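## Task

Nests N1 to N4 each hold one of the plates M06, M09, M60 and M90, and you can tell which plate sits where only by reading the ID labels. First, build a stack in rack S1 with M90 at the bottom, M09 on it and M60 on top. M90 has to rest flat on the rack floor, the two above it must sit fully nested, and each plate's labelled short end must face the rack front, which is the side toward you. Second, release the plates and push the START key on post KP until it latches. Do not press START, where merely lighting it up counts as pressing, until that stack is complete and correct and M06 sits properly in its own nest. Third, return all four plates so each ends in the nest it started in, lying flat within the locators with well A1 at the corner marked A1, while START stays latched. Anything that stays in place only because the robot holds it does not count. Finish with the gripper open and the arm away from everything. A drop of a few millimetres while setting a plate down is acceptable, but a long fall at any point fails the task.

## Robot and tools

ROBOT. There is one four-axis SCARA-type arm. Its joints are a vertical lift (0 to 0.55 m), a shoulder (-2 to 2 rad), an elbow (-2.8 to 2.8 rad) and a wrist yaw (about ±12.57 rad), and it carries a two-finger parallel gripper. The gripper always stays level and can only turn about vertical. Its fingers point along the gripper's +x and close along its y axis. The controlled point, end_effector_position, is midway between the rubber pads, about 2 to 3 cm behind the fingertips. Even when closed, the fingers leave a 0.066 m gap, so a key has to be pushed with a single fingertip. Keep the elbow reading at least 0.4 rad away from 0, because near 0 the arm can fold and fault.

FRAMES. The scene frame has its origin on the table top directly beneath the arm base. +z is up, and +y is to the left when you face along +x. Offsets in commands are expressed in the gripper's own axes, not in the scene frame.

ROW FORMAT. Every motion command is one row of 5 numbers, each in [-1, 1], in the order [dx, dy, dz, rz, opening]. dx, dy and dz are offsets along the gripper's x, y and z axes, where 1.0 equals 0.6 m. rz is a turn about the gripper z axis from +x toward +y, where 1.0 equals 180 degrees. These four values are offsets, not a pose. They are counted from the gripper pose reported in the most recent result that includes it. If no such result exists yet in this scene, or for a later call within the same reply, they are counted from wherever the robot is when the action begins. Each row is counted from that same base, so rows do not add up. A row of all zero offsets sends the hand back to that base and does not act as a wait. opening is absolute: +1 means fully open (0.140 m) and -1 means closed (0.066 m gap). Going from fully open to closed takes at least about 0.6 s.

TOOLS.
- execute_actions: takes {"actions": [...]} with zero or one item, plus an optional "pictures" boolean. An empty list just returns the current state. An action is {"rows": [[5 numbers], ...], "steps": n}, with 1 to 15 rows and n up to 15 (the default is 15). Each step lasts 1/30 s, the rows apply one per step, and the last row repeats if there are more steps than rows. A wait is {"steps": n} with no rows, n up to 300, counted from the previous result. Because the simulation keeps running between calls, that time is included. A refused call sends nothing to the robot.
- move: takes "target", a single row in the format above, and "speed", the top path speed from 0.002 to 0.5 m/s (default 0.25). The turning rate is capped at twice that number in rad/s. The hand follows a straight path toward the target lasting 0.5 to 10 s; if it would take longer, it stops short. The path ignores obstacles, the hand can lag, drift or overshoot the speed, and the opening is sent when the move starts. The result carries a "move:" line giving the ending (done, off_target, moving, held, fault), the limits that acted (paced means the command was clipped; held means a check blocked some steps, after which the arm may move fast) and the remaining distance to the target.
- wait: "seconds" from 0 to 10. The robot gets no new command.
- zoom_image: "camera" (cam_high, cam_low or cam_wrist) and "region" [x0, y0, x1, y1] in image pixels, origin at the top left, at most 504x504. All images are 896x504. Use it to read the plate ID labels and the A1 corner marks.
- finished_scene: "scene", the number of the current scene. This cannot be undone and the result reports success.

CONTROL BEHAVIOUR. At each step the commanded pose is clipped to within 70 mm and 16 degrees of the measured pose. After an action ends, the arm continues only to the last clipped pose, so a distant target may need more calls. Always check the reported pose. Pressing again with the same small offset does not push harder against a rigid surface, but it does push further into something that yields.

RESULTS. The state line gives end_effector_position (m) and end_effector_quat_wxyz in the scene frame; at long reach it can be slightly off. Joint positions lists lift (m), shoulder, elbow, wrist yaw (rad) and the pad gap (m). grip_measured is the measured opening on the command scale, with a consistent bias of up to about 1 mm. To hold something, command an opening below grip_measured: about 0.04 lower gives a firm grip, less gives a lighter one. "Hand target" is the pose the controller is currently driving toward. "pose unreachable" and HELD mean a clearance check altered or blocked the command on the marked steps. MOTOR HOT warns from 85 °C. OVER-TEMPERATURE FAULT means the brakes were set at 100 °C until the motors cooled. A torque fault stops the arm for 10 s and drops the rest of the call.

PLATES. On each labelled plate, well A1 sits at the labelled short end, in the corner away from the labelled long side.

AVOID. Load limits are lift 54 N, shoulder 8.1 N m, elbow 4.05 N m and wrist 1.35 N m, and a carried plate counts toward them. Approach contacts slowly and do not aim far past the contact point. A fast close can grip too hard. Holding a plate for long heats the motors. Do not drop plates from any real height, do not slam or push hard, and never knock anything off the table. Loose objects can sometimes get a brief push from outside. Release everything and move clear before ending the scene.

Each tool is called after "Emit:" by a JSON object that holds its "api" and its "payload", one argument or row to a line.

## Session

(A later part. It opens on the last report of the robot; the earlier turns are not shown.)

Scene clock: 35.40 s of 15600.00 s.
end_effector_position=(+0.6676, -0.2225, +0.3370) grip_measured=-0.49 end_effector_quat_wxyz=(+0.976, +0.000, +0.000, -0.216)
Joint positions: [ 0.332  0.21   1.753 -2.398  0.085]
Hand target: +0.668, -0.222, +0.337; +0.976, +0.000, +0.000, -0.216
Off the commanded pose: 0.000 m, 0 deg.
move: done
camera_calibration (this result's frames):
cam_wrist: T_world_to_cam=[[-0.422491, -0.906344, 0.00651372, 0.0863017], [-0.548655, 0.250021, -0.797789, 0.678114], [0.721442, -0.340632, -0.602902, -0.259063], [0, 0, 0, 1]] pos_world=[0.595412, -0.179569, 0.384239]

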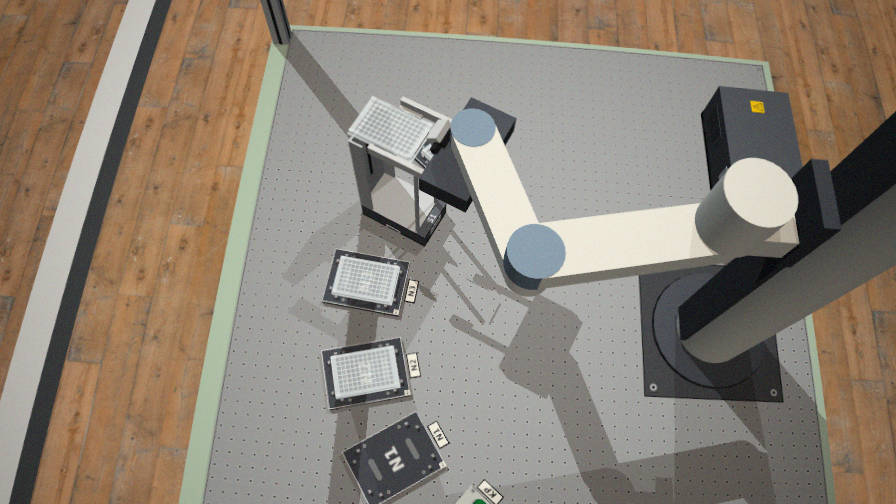

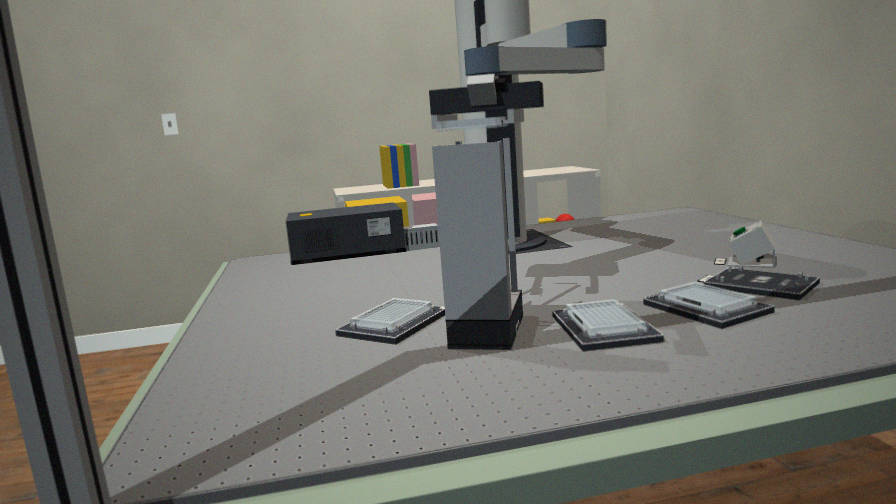

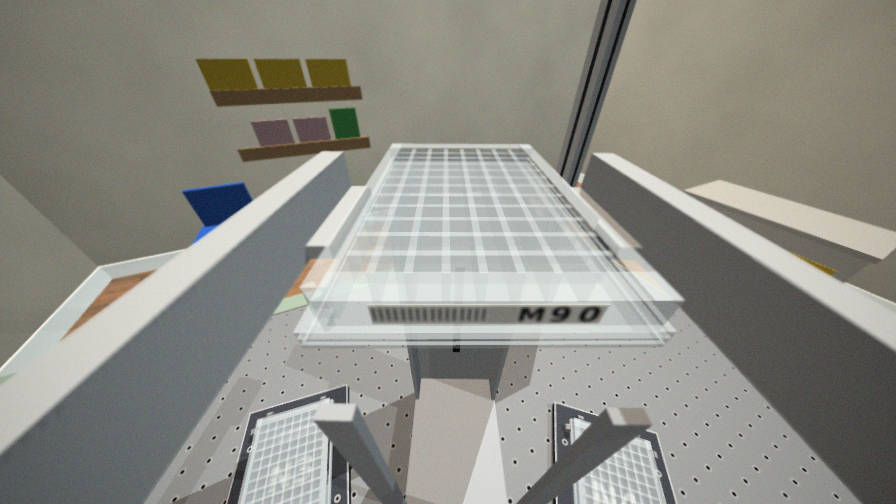

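Emit:
{"api": "move", "payload": {
  "target": [0,0,-0.025,0,-0.6],
  "speed": 0.02
}}

Emit:
{"api": "move", "payload": {
  "target": [0,0,-0.03,0,-0.6],
  "speed": 0.01
}}

Scene clock: 44.63 s of 15600.00 s.
end_effector_position=(+0.6676, -0.2225, +0.3220) grip_measured=-0.49 end_effector_quat_wxyz=(+0.976, +0.000, +0.000, -0.216)
Joint positions: [ 0.317  0.21   1.753 -2.398  0.085]
Hand target: +0.668, -0.222, +0.322; +0.976, +0.000, +0.000, -0.216
Off the commanded pose: 0.000 m, 0 deg.
After step 90, 5.27 s passed at rest.
move: done
camera_calibration (this result's frames):
cam_wrist: T_world_to_cam=[[-0.422474, -0.906352, 0.00651372, 0.0863996], [-0.54866, 0.250011, -0.797789, 0.666105], [0.721449, -0.340619, -0.602902, -0.268142], [0, 0, 0, 1]] pos_world=[0.595417, -0.17956, 0.369185]

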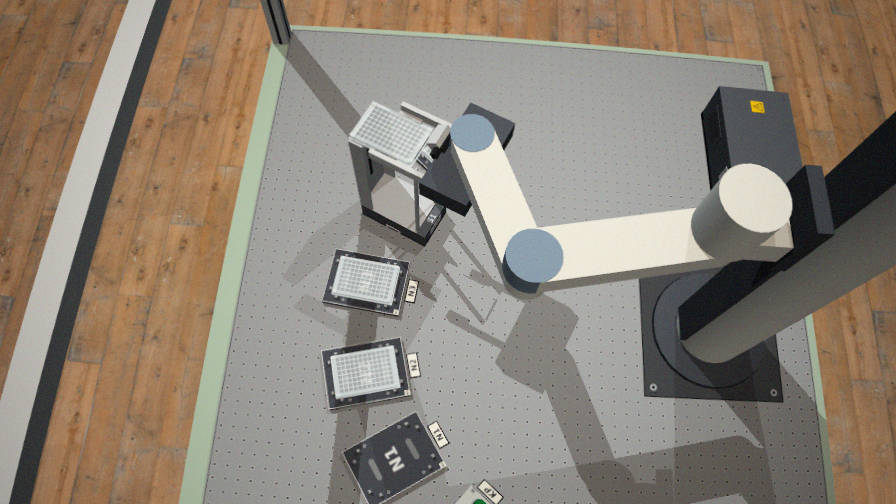

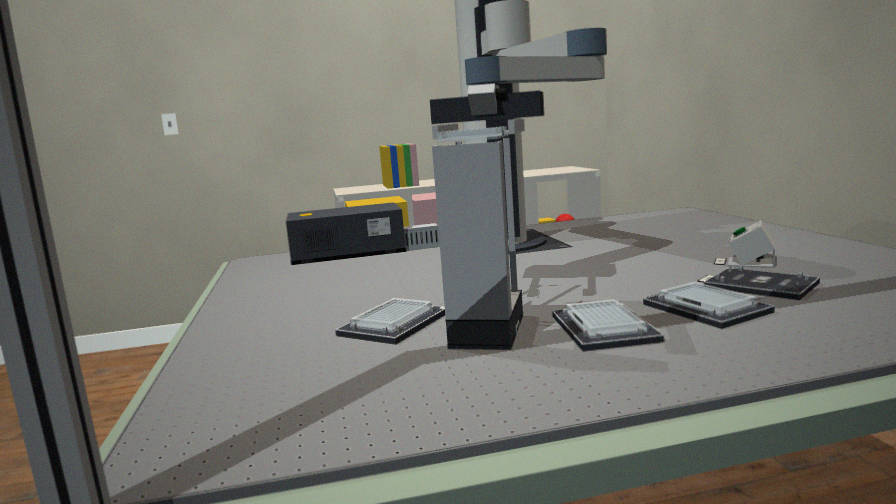

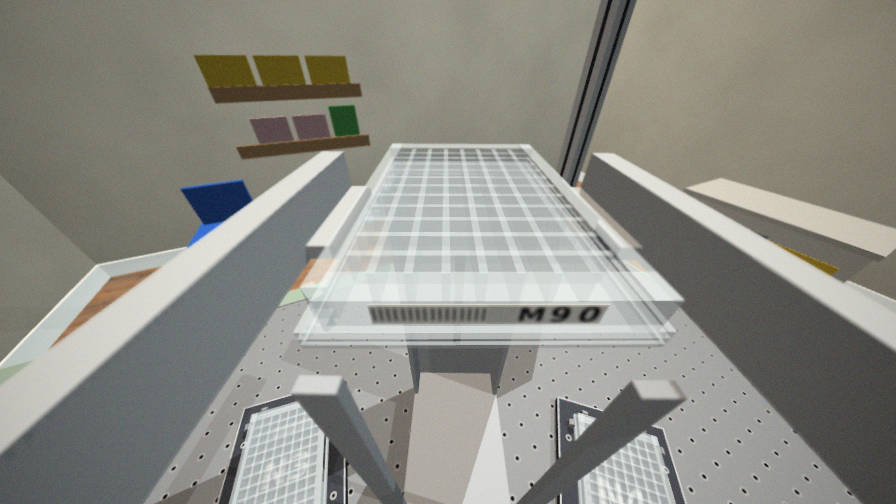

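Scene clock: 46.67 s of 15600.00 s.
end_effector_position=(+0.6677, -0.2224, +0.3041) grip_measured=-0.50 end_effector_quat_wxyz=(+0.976, +0.000, +0.000, -0.216)
Joint positions: [ 0.299  0.21   1.754 -2.398  0.084]
Hand target: +0.668, -0.222, +0.304; +0.976, +0.000, +0.000, -0.216
Off the commanded pose: 0.000 m, 0 deg.
move: done
camera_calibration (this result's frames):
cam_wrist: T_world_to_cam=[[-0.421944, -0.906598, 0.00651372, 0.0862224], [-0.548806, 0.24969, -0.797789, 0.651865], [0.721647, -0.340197, -0.602902, -0.278997], [0, 0, 0, 1]] pos_world=[0.595466, -0.179509, 0.351281]

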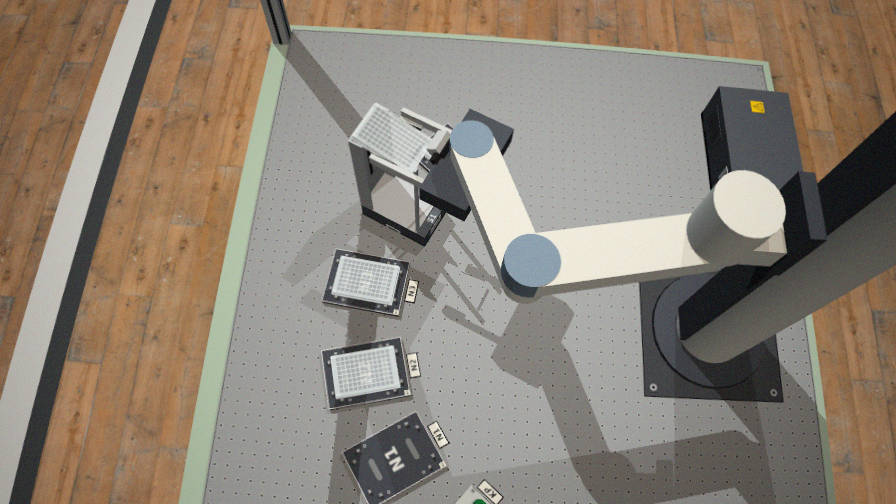

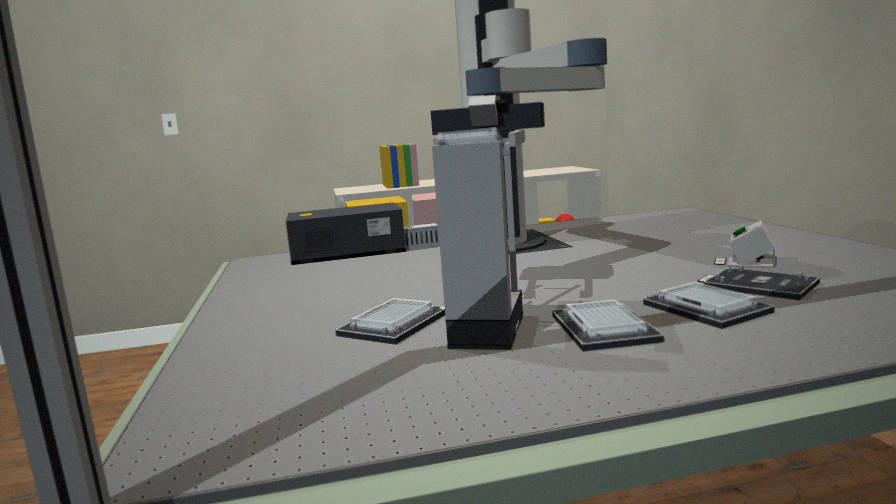

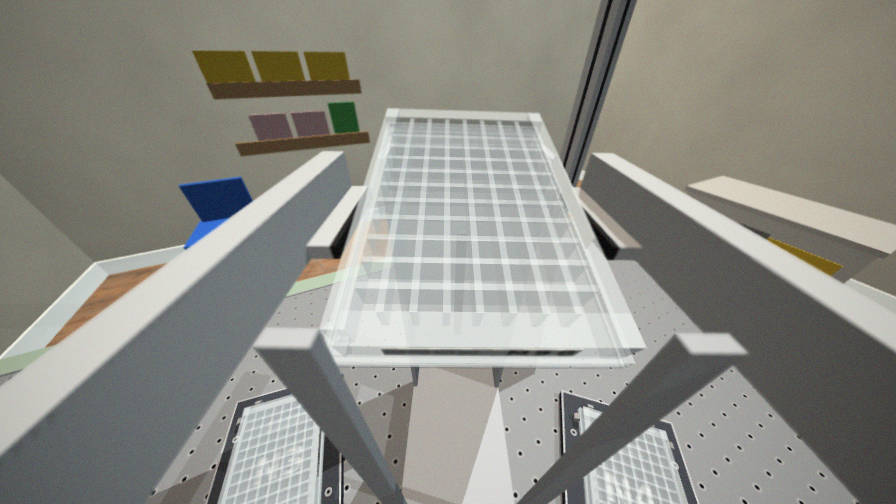

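Emit:
{"api": "move", "payload": {
  "target": [0,0,0.006,0,-0.6],
  "speed": 0.01
}}

Emit:
{"api": "move", "payload": {
  "target": [-0.009,0,0,-0.004,-0.6],
  "speed": 0.01
}}

Emit:
{"api": "move", "payload": {
  "target": [0,0,-0.04,0,-0.6],
  "speed": 0.01
}}

Scene clock: 54.87 s of 15600.00 s.
end_effector_position=(+0.6677, -0.2224, +0.3076) grip_measured=-0.50 end_effector_quat_wxyz=(+0.976, +0.000, +0.000, -0.216)
Joint positions: [ 0.303  0.21   1.754 -2.398  0.085]
Hand target: +0.668, -0.222, +0.308; +0.976, +0.000, +0.000, -0.216
Off the commanded pose: 0.000 m, 0 deg.
After step 90, 4.50 s passed at rest.
move: done
camera_calibration (this result's frames):
cam_wrist: T_world_to_cam=[[-0.42189, -0.906624, 0.00651372, 0.0861691], [-0.548821, 0.249657, -0.797789, 0.654715], [0.721668, -0.340154, -0.602902, -0.276853], [0, 0, 0, 1]] pos_world=[0.595471, -0.179504, 0.354847]

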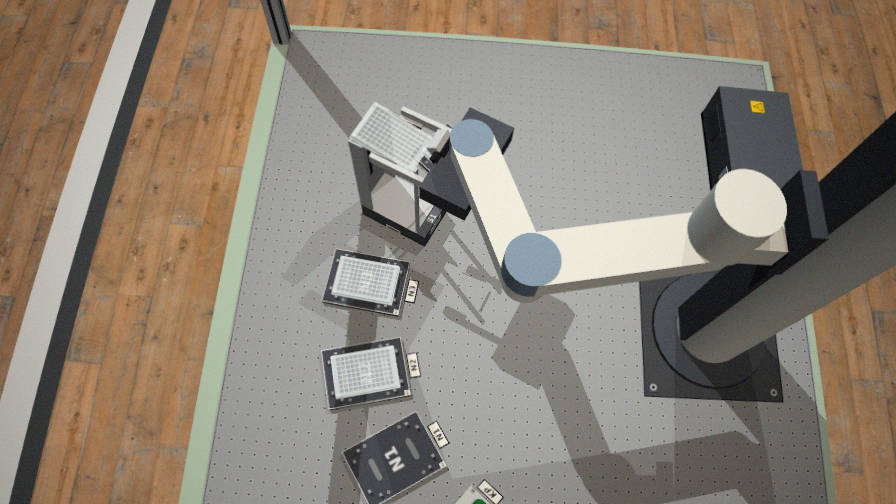

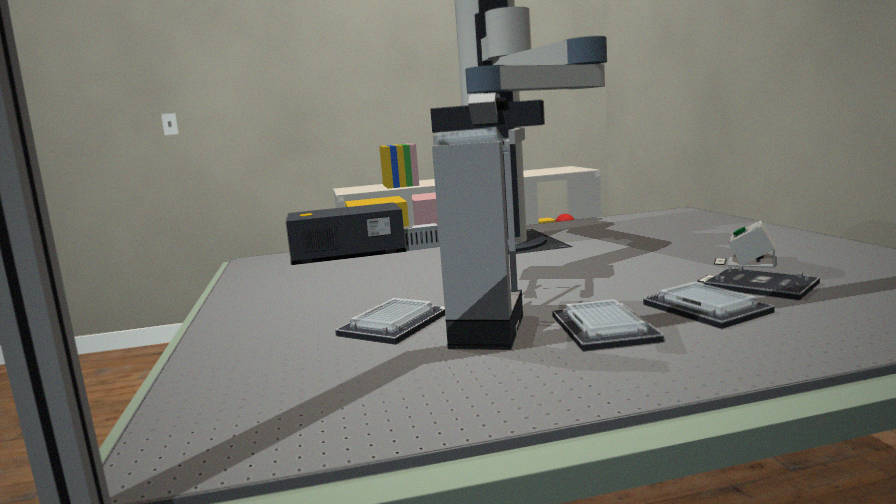

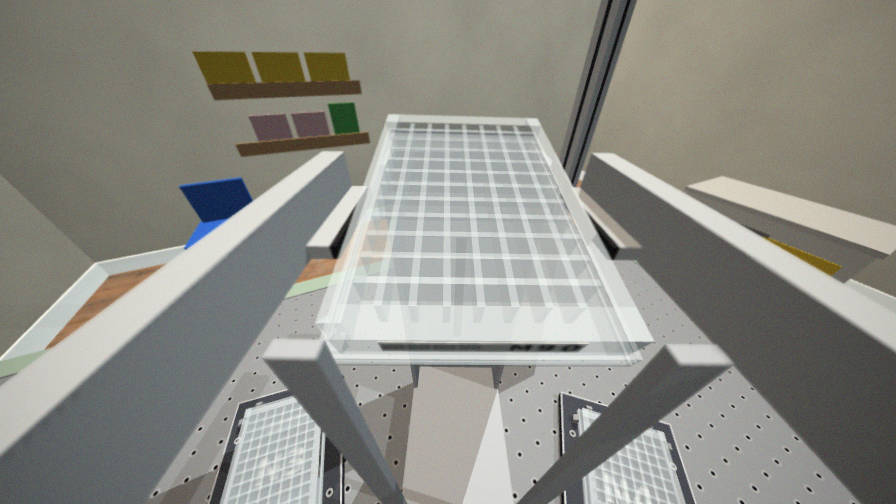

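Scene clock: 55.70 s of 15600.00 s.
end_effector_position=(+0.6628, -0.2202, +0.3076) grip_measured=-0.50 end_effector_quat_wxyz=(+0.975, +0.000, +0.000, -0.222)
Joint positions: [ 0.303  0.228  1.722 -2.397  0.085]
Hand target: +0.663, -0.220, +0.308; +0.975, +0.000, +0.000, -0.222
Off the commanded pose: 0.000 m, 0 deg.
move: done
camera_calibration (this result's frames):
cam_wrist: T_world_to_cam=[[-0.433476, -0.901142, 0.00651372, 0.0949837], [-0.545576, 0.256672, -0.797789, 0.650859], [0.717249, -0.349376, -0.602902, -0.271656], [0, 0, 0, 1]] pos_world=[0.591111, -0.176373, 0.354847]

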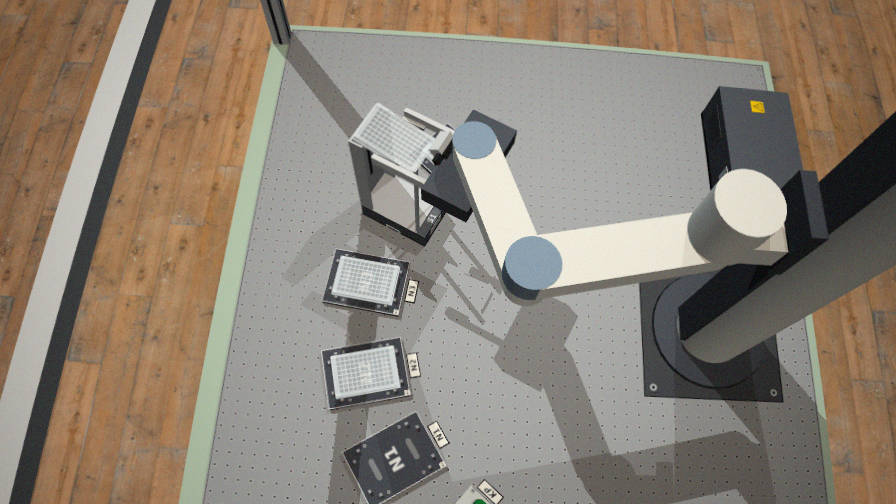

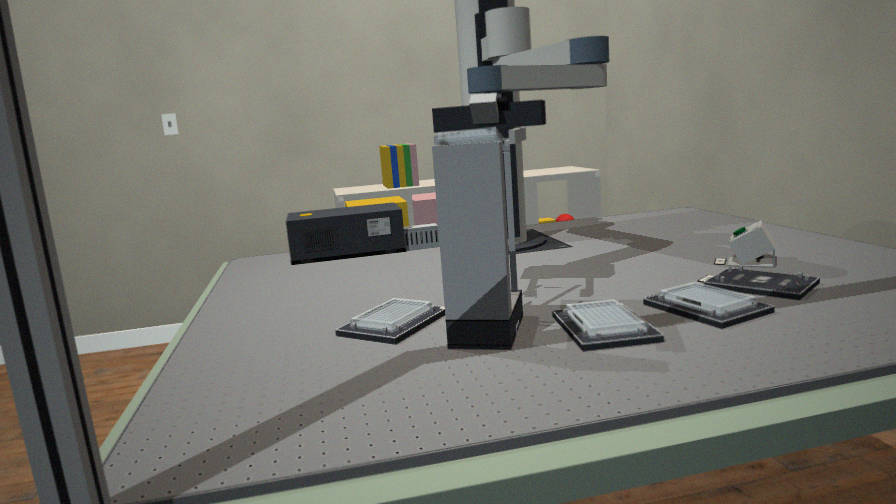

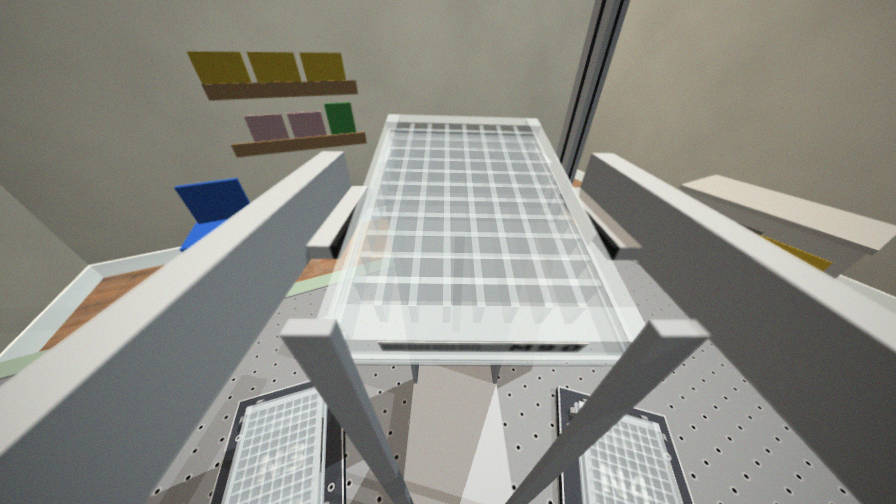

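Scene clock: 58.33 s of 15600.00 s.
end_effector_position=(+0.6623, -0.2208, +0.2837) grip_measured=-0.50 end_effector_quat_wxyz=(+0.975, +0.000, +0.000, -0.223)
Joint positions: [ 0.279  0.228  1.721 -2.399  0.084]
Hand target: +0.663, -0.220, +0.284; +0.975, +0.000, +0.000, -0.222
Off the commanded pose: 0.001 m, 0 deg.
move: done
camera_calibration (this result's frames):
cam_wrist: T_world_to_cam=[[-0.4363, -0.899778, 0.00651372, 0.0965489], [-0.544768, 0.258381, -0.797789, 0.631486], [0.716149, -0.351624, -0.602902, -0.285801], [0, 0, 0, 1]] pos_world=[0.590814, -0.176786, 0.330854]

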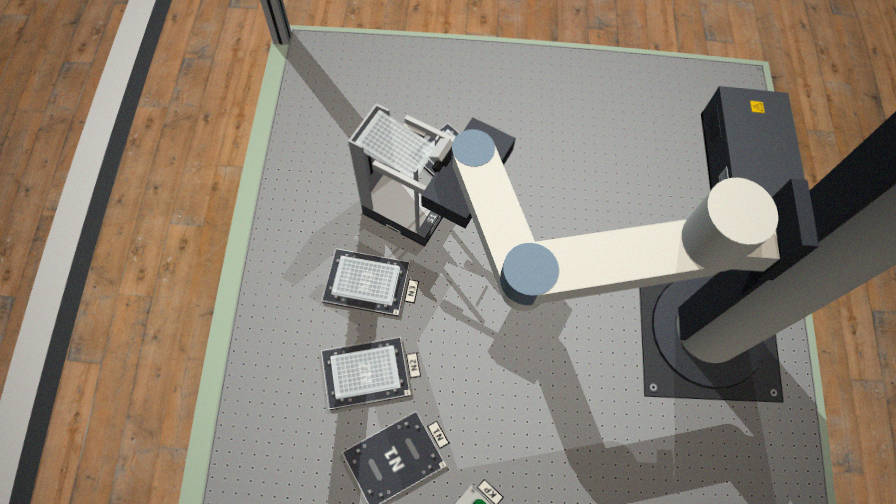

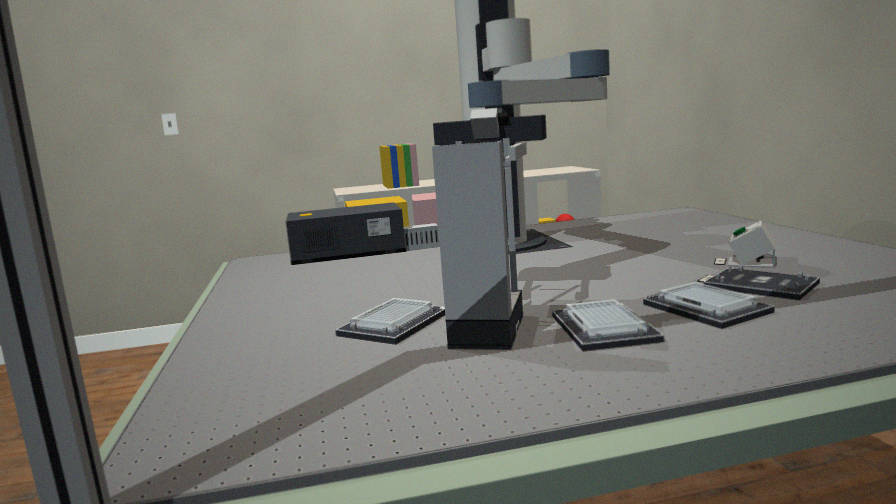

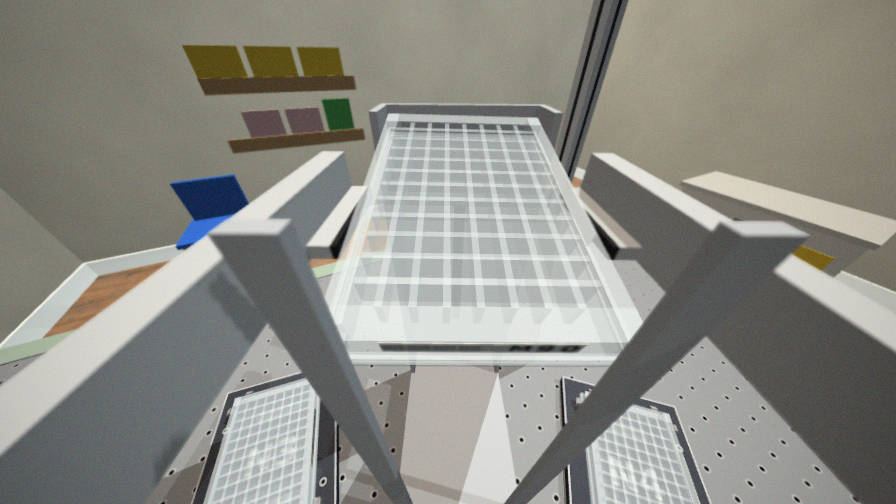

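Emit:
{"api": "move", "payload": {
  "target": [0,-0.0025,-0.32,0,-0.6],
  "speed": 0.06
}}

Emit:
{"api": "move", "payload": {
  "target": [0,0,-0.036,0,-0.6],
  "speed": 0.006
}}

Scene clock: 67.77 s of 15600.00 s.
end_effector_position=(+0.6619, -0.2218, +0.0916) grip_measured=-0.50 end_effector_quat_wxyz=(+0.975, +0.000, +0.000, -0.223)
Joint positions: [ 0.087  0.225  1.721 -2.394  0.085]
Hand target: +0.662, -0.222, +0.092; +0.975, +0.000, +0.000, -0.223
Off the commanded pose: 0.000 m, 0 deg.
After step 90, 2.97 s passed at rest.
move: done
camera_calibration (this result's frames):
cam_wrist: T_world_to_cam=[[-0.435003, -0.900405, 0.00651372, 0.0957459], [-0.54514, 0.257596, -0.797789, 0.478343], [0.716655, -0.350591, -0.602902, -0.401748], [0, 0, 0, 1]] pos_world=[0.590328, -0.177858, 0.138778]

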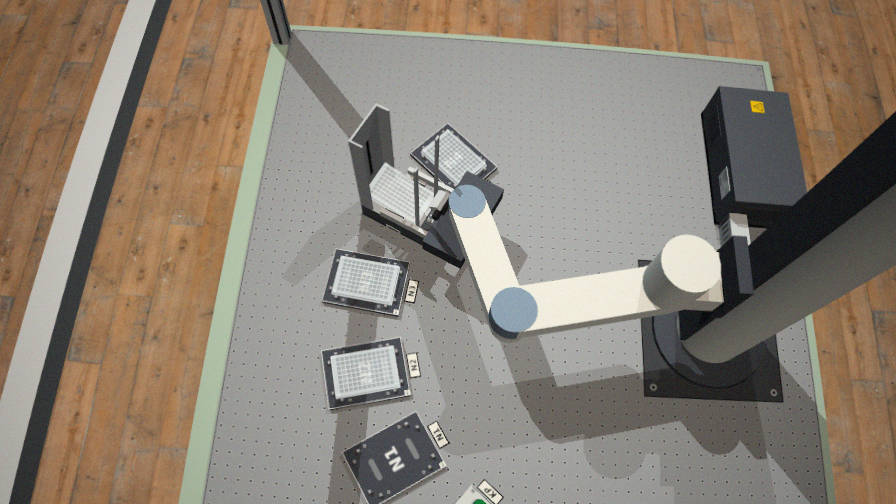

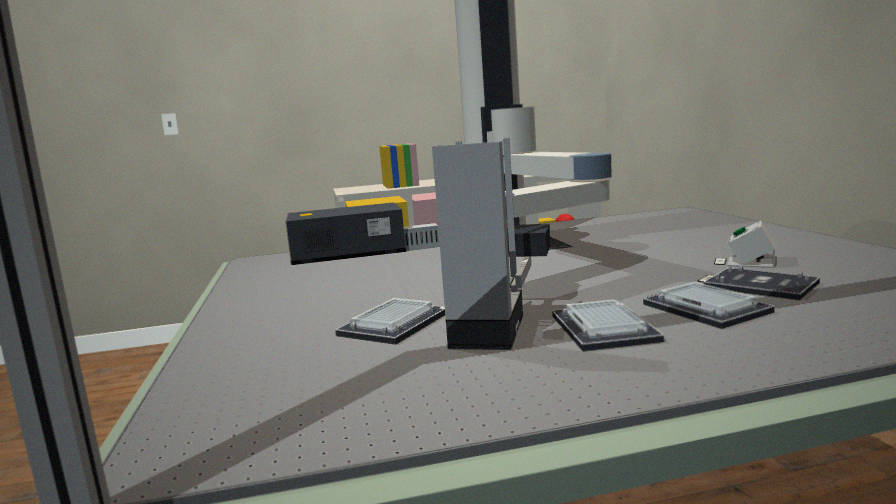

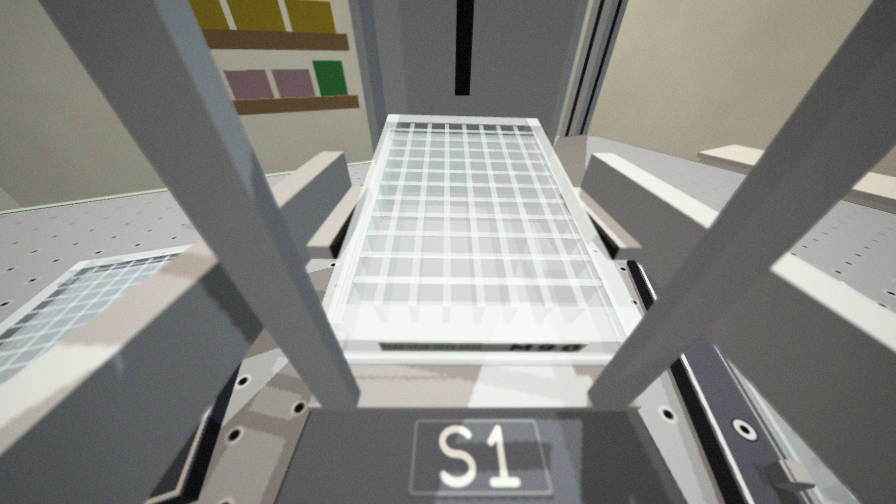

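Scene clock: 71.60 s of 15600.00 s.
end_effector_position=(+0.6621, -0.2217, +0.0702) grip_measured=-0.49 end_effector_quat_wxyz=(+0.975, +0.000, +0.000, -0.222)
Joint positions: [ 0.065  0.224  1.722 -2.395  0.085]
Hand target: +0.662, -0.222, +0.070; +0.975, +0.000, +0.000, -0.223
Off the commanded pose: 0.000 m, 0 deg.
move: done
camera_calibration (this result's frames):
cam_wrist: T_world_to_cam=[[-0.434695, -0.900554, 0.00651372, 0.095791], [-0.545228, 0.257409, -0.797789, 0.461347], [0.716775, -0.350346, -0.602902, -0.414785], [0, 0, 0, 1]] pos_world=[0.590486, -0.177808, 0.117359]

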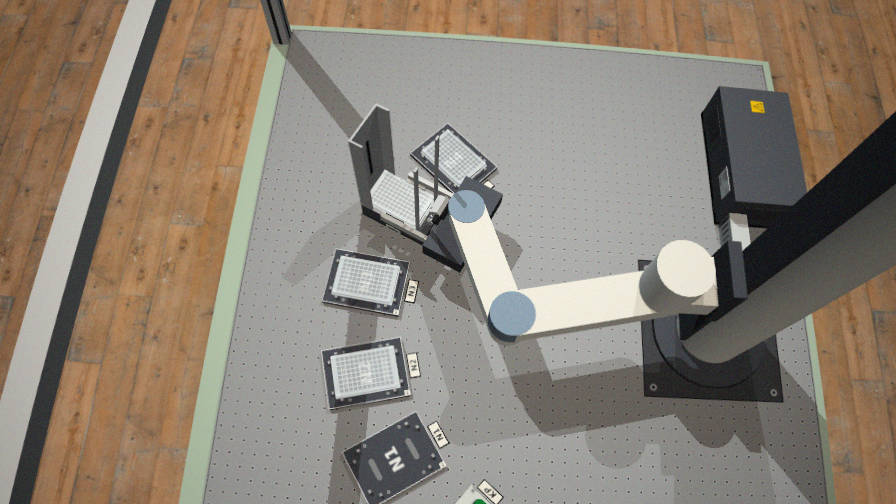

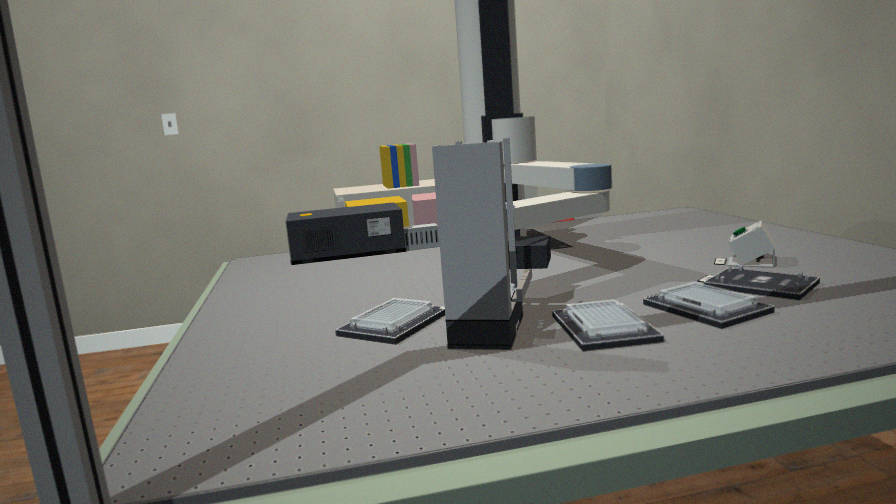

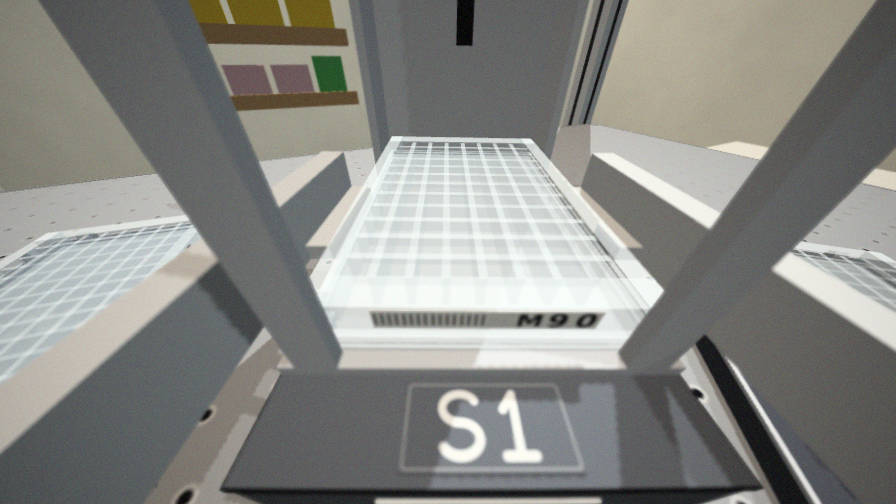

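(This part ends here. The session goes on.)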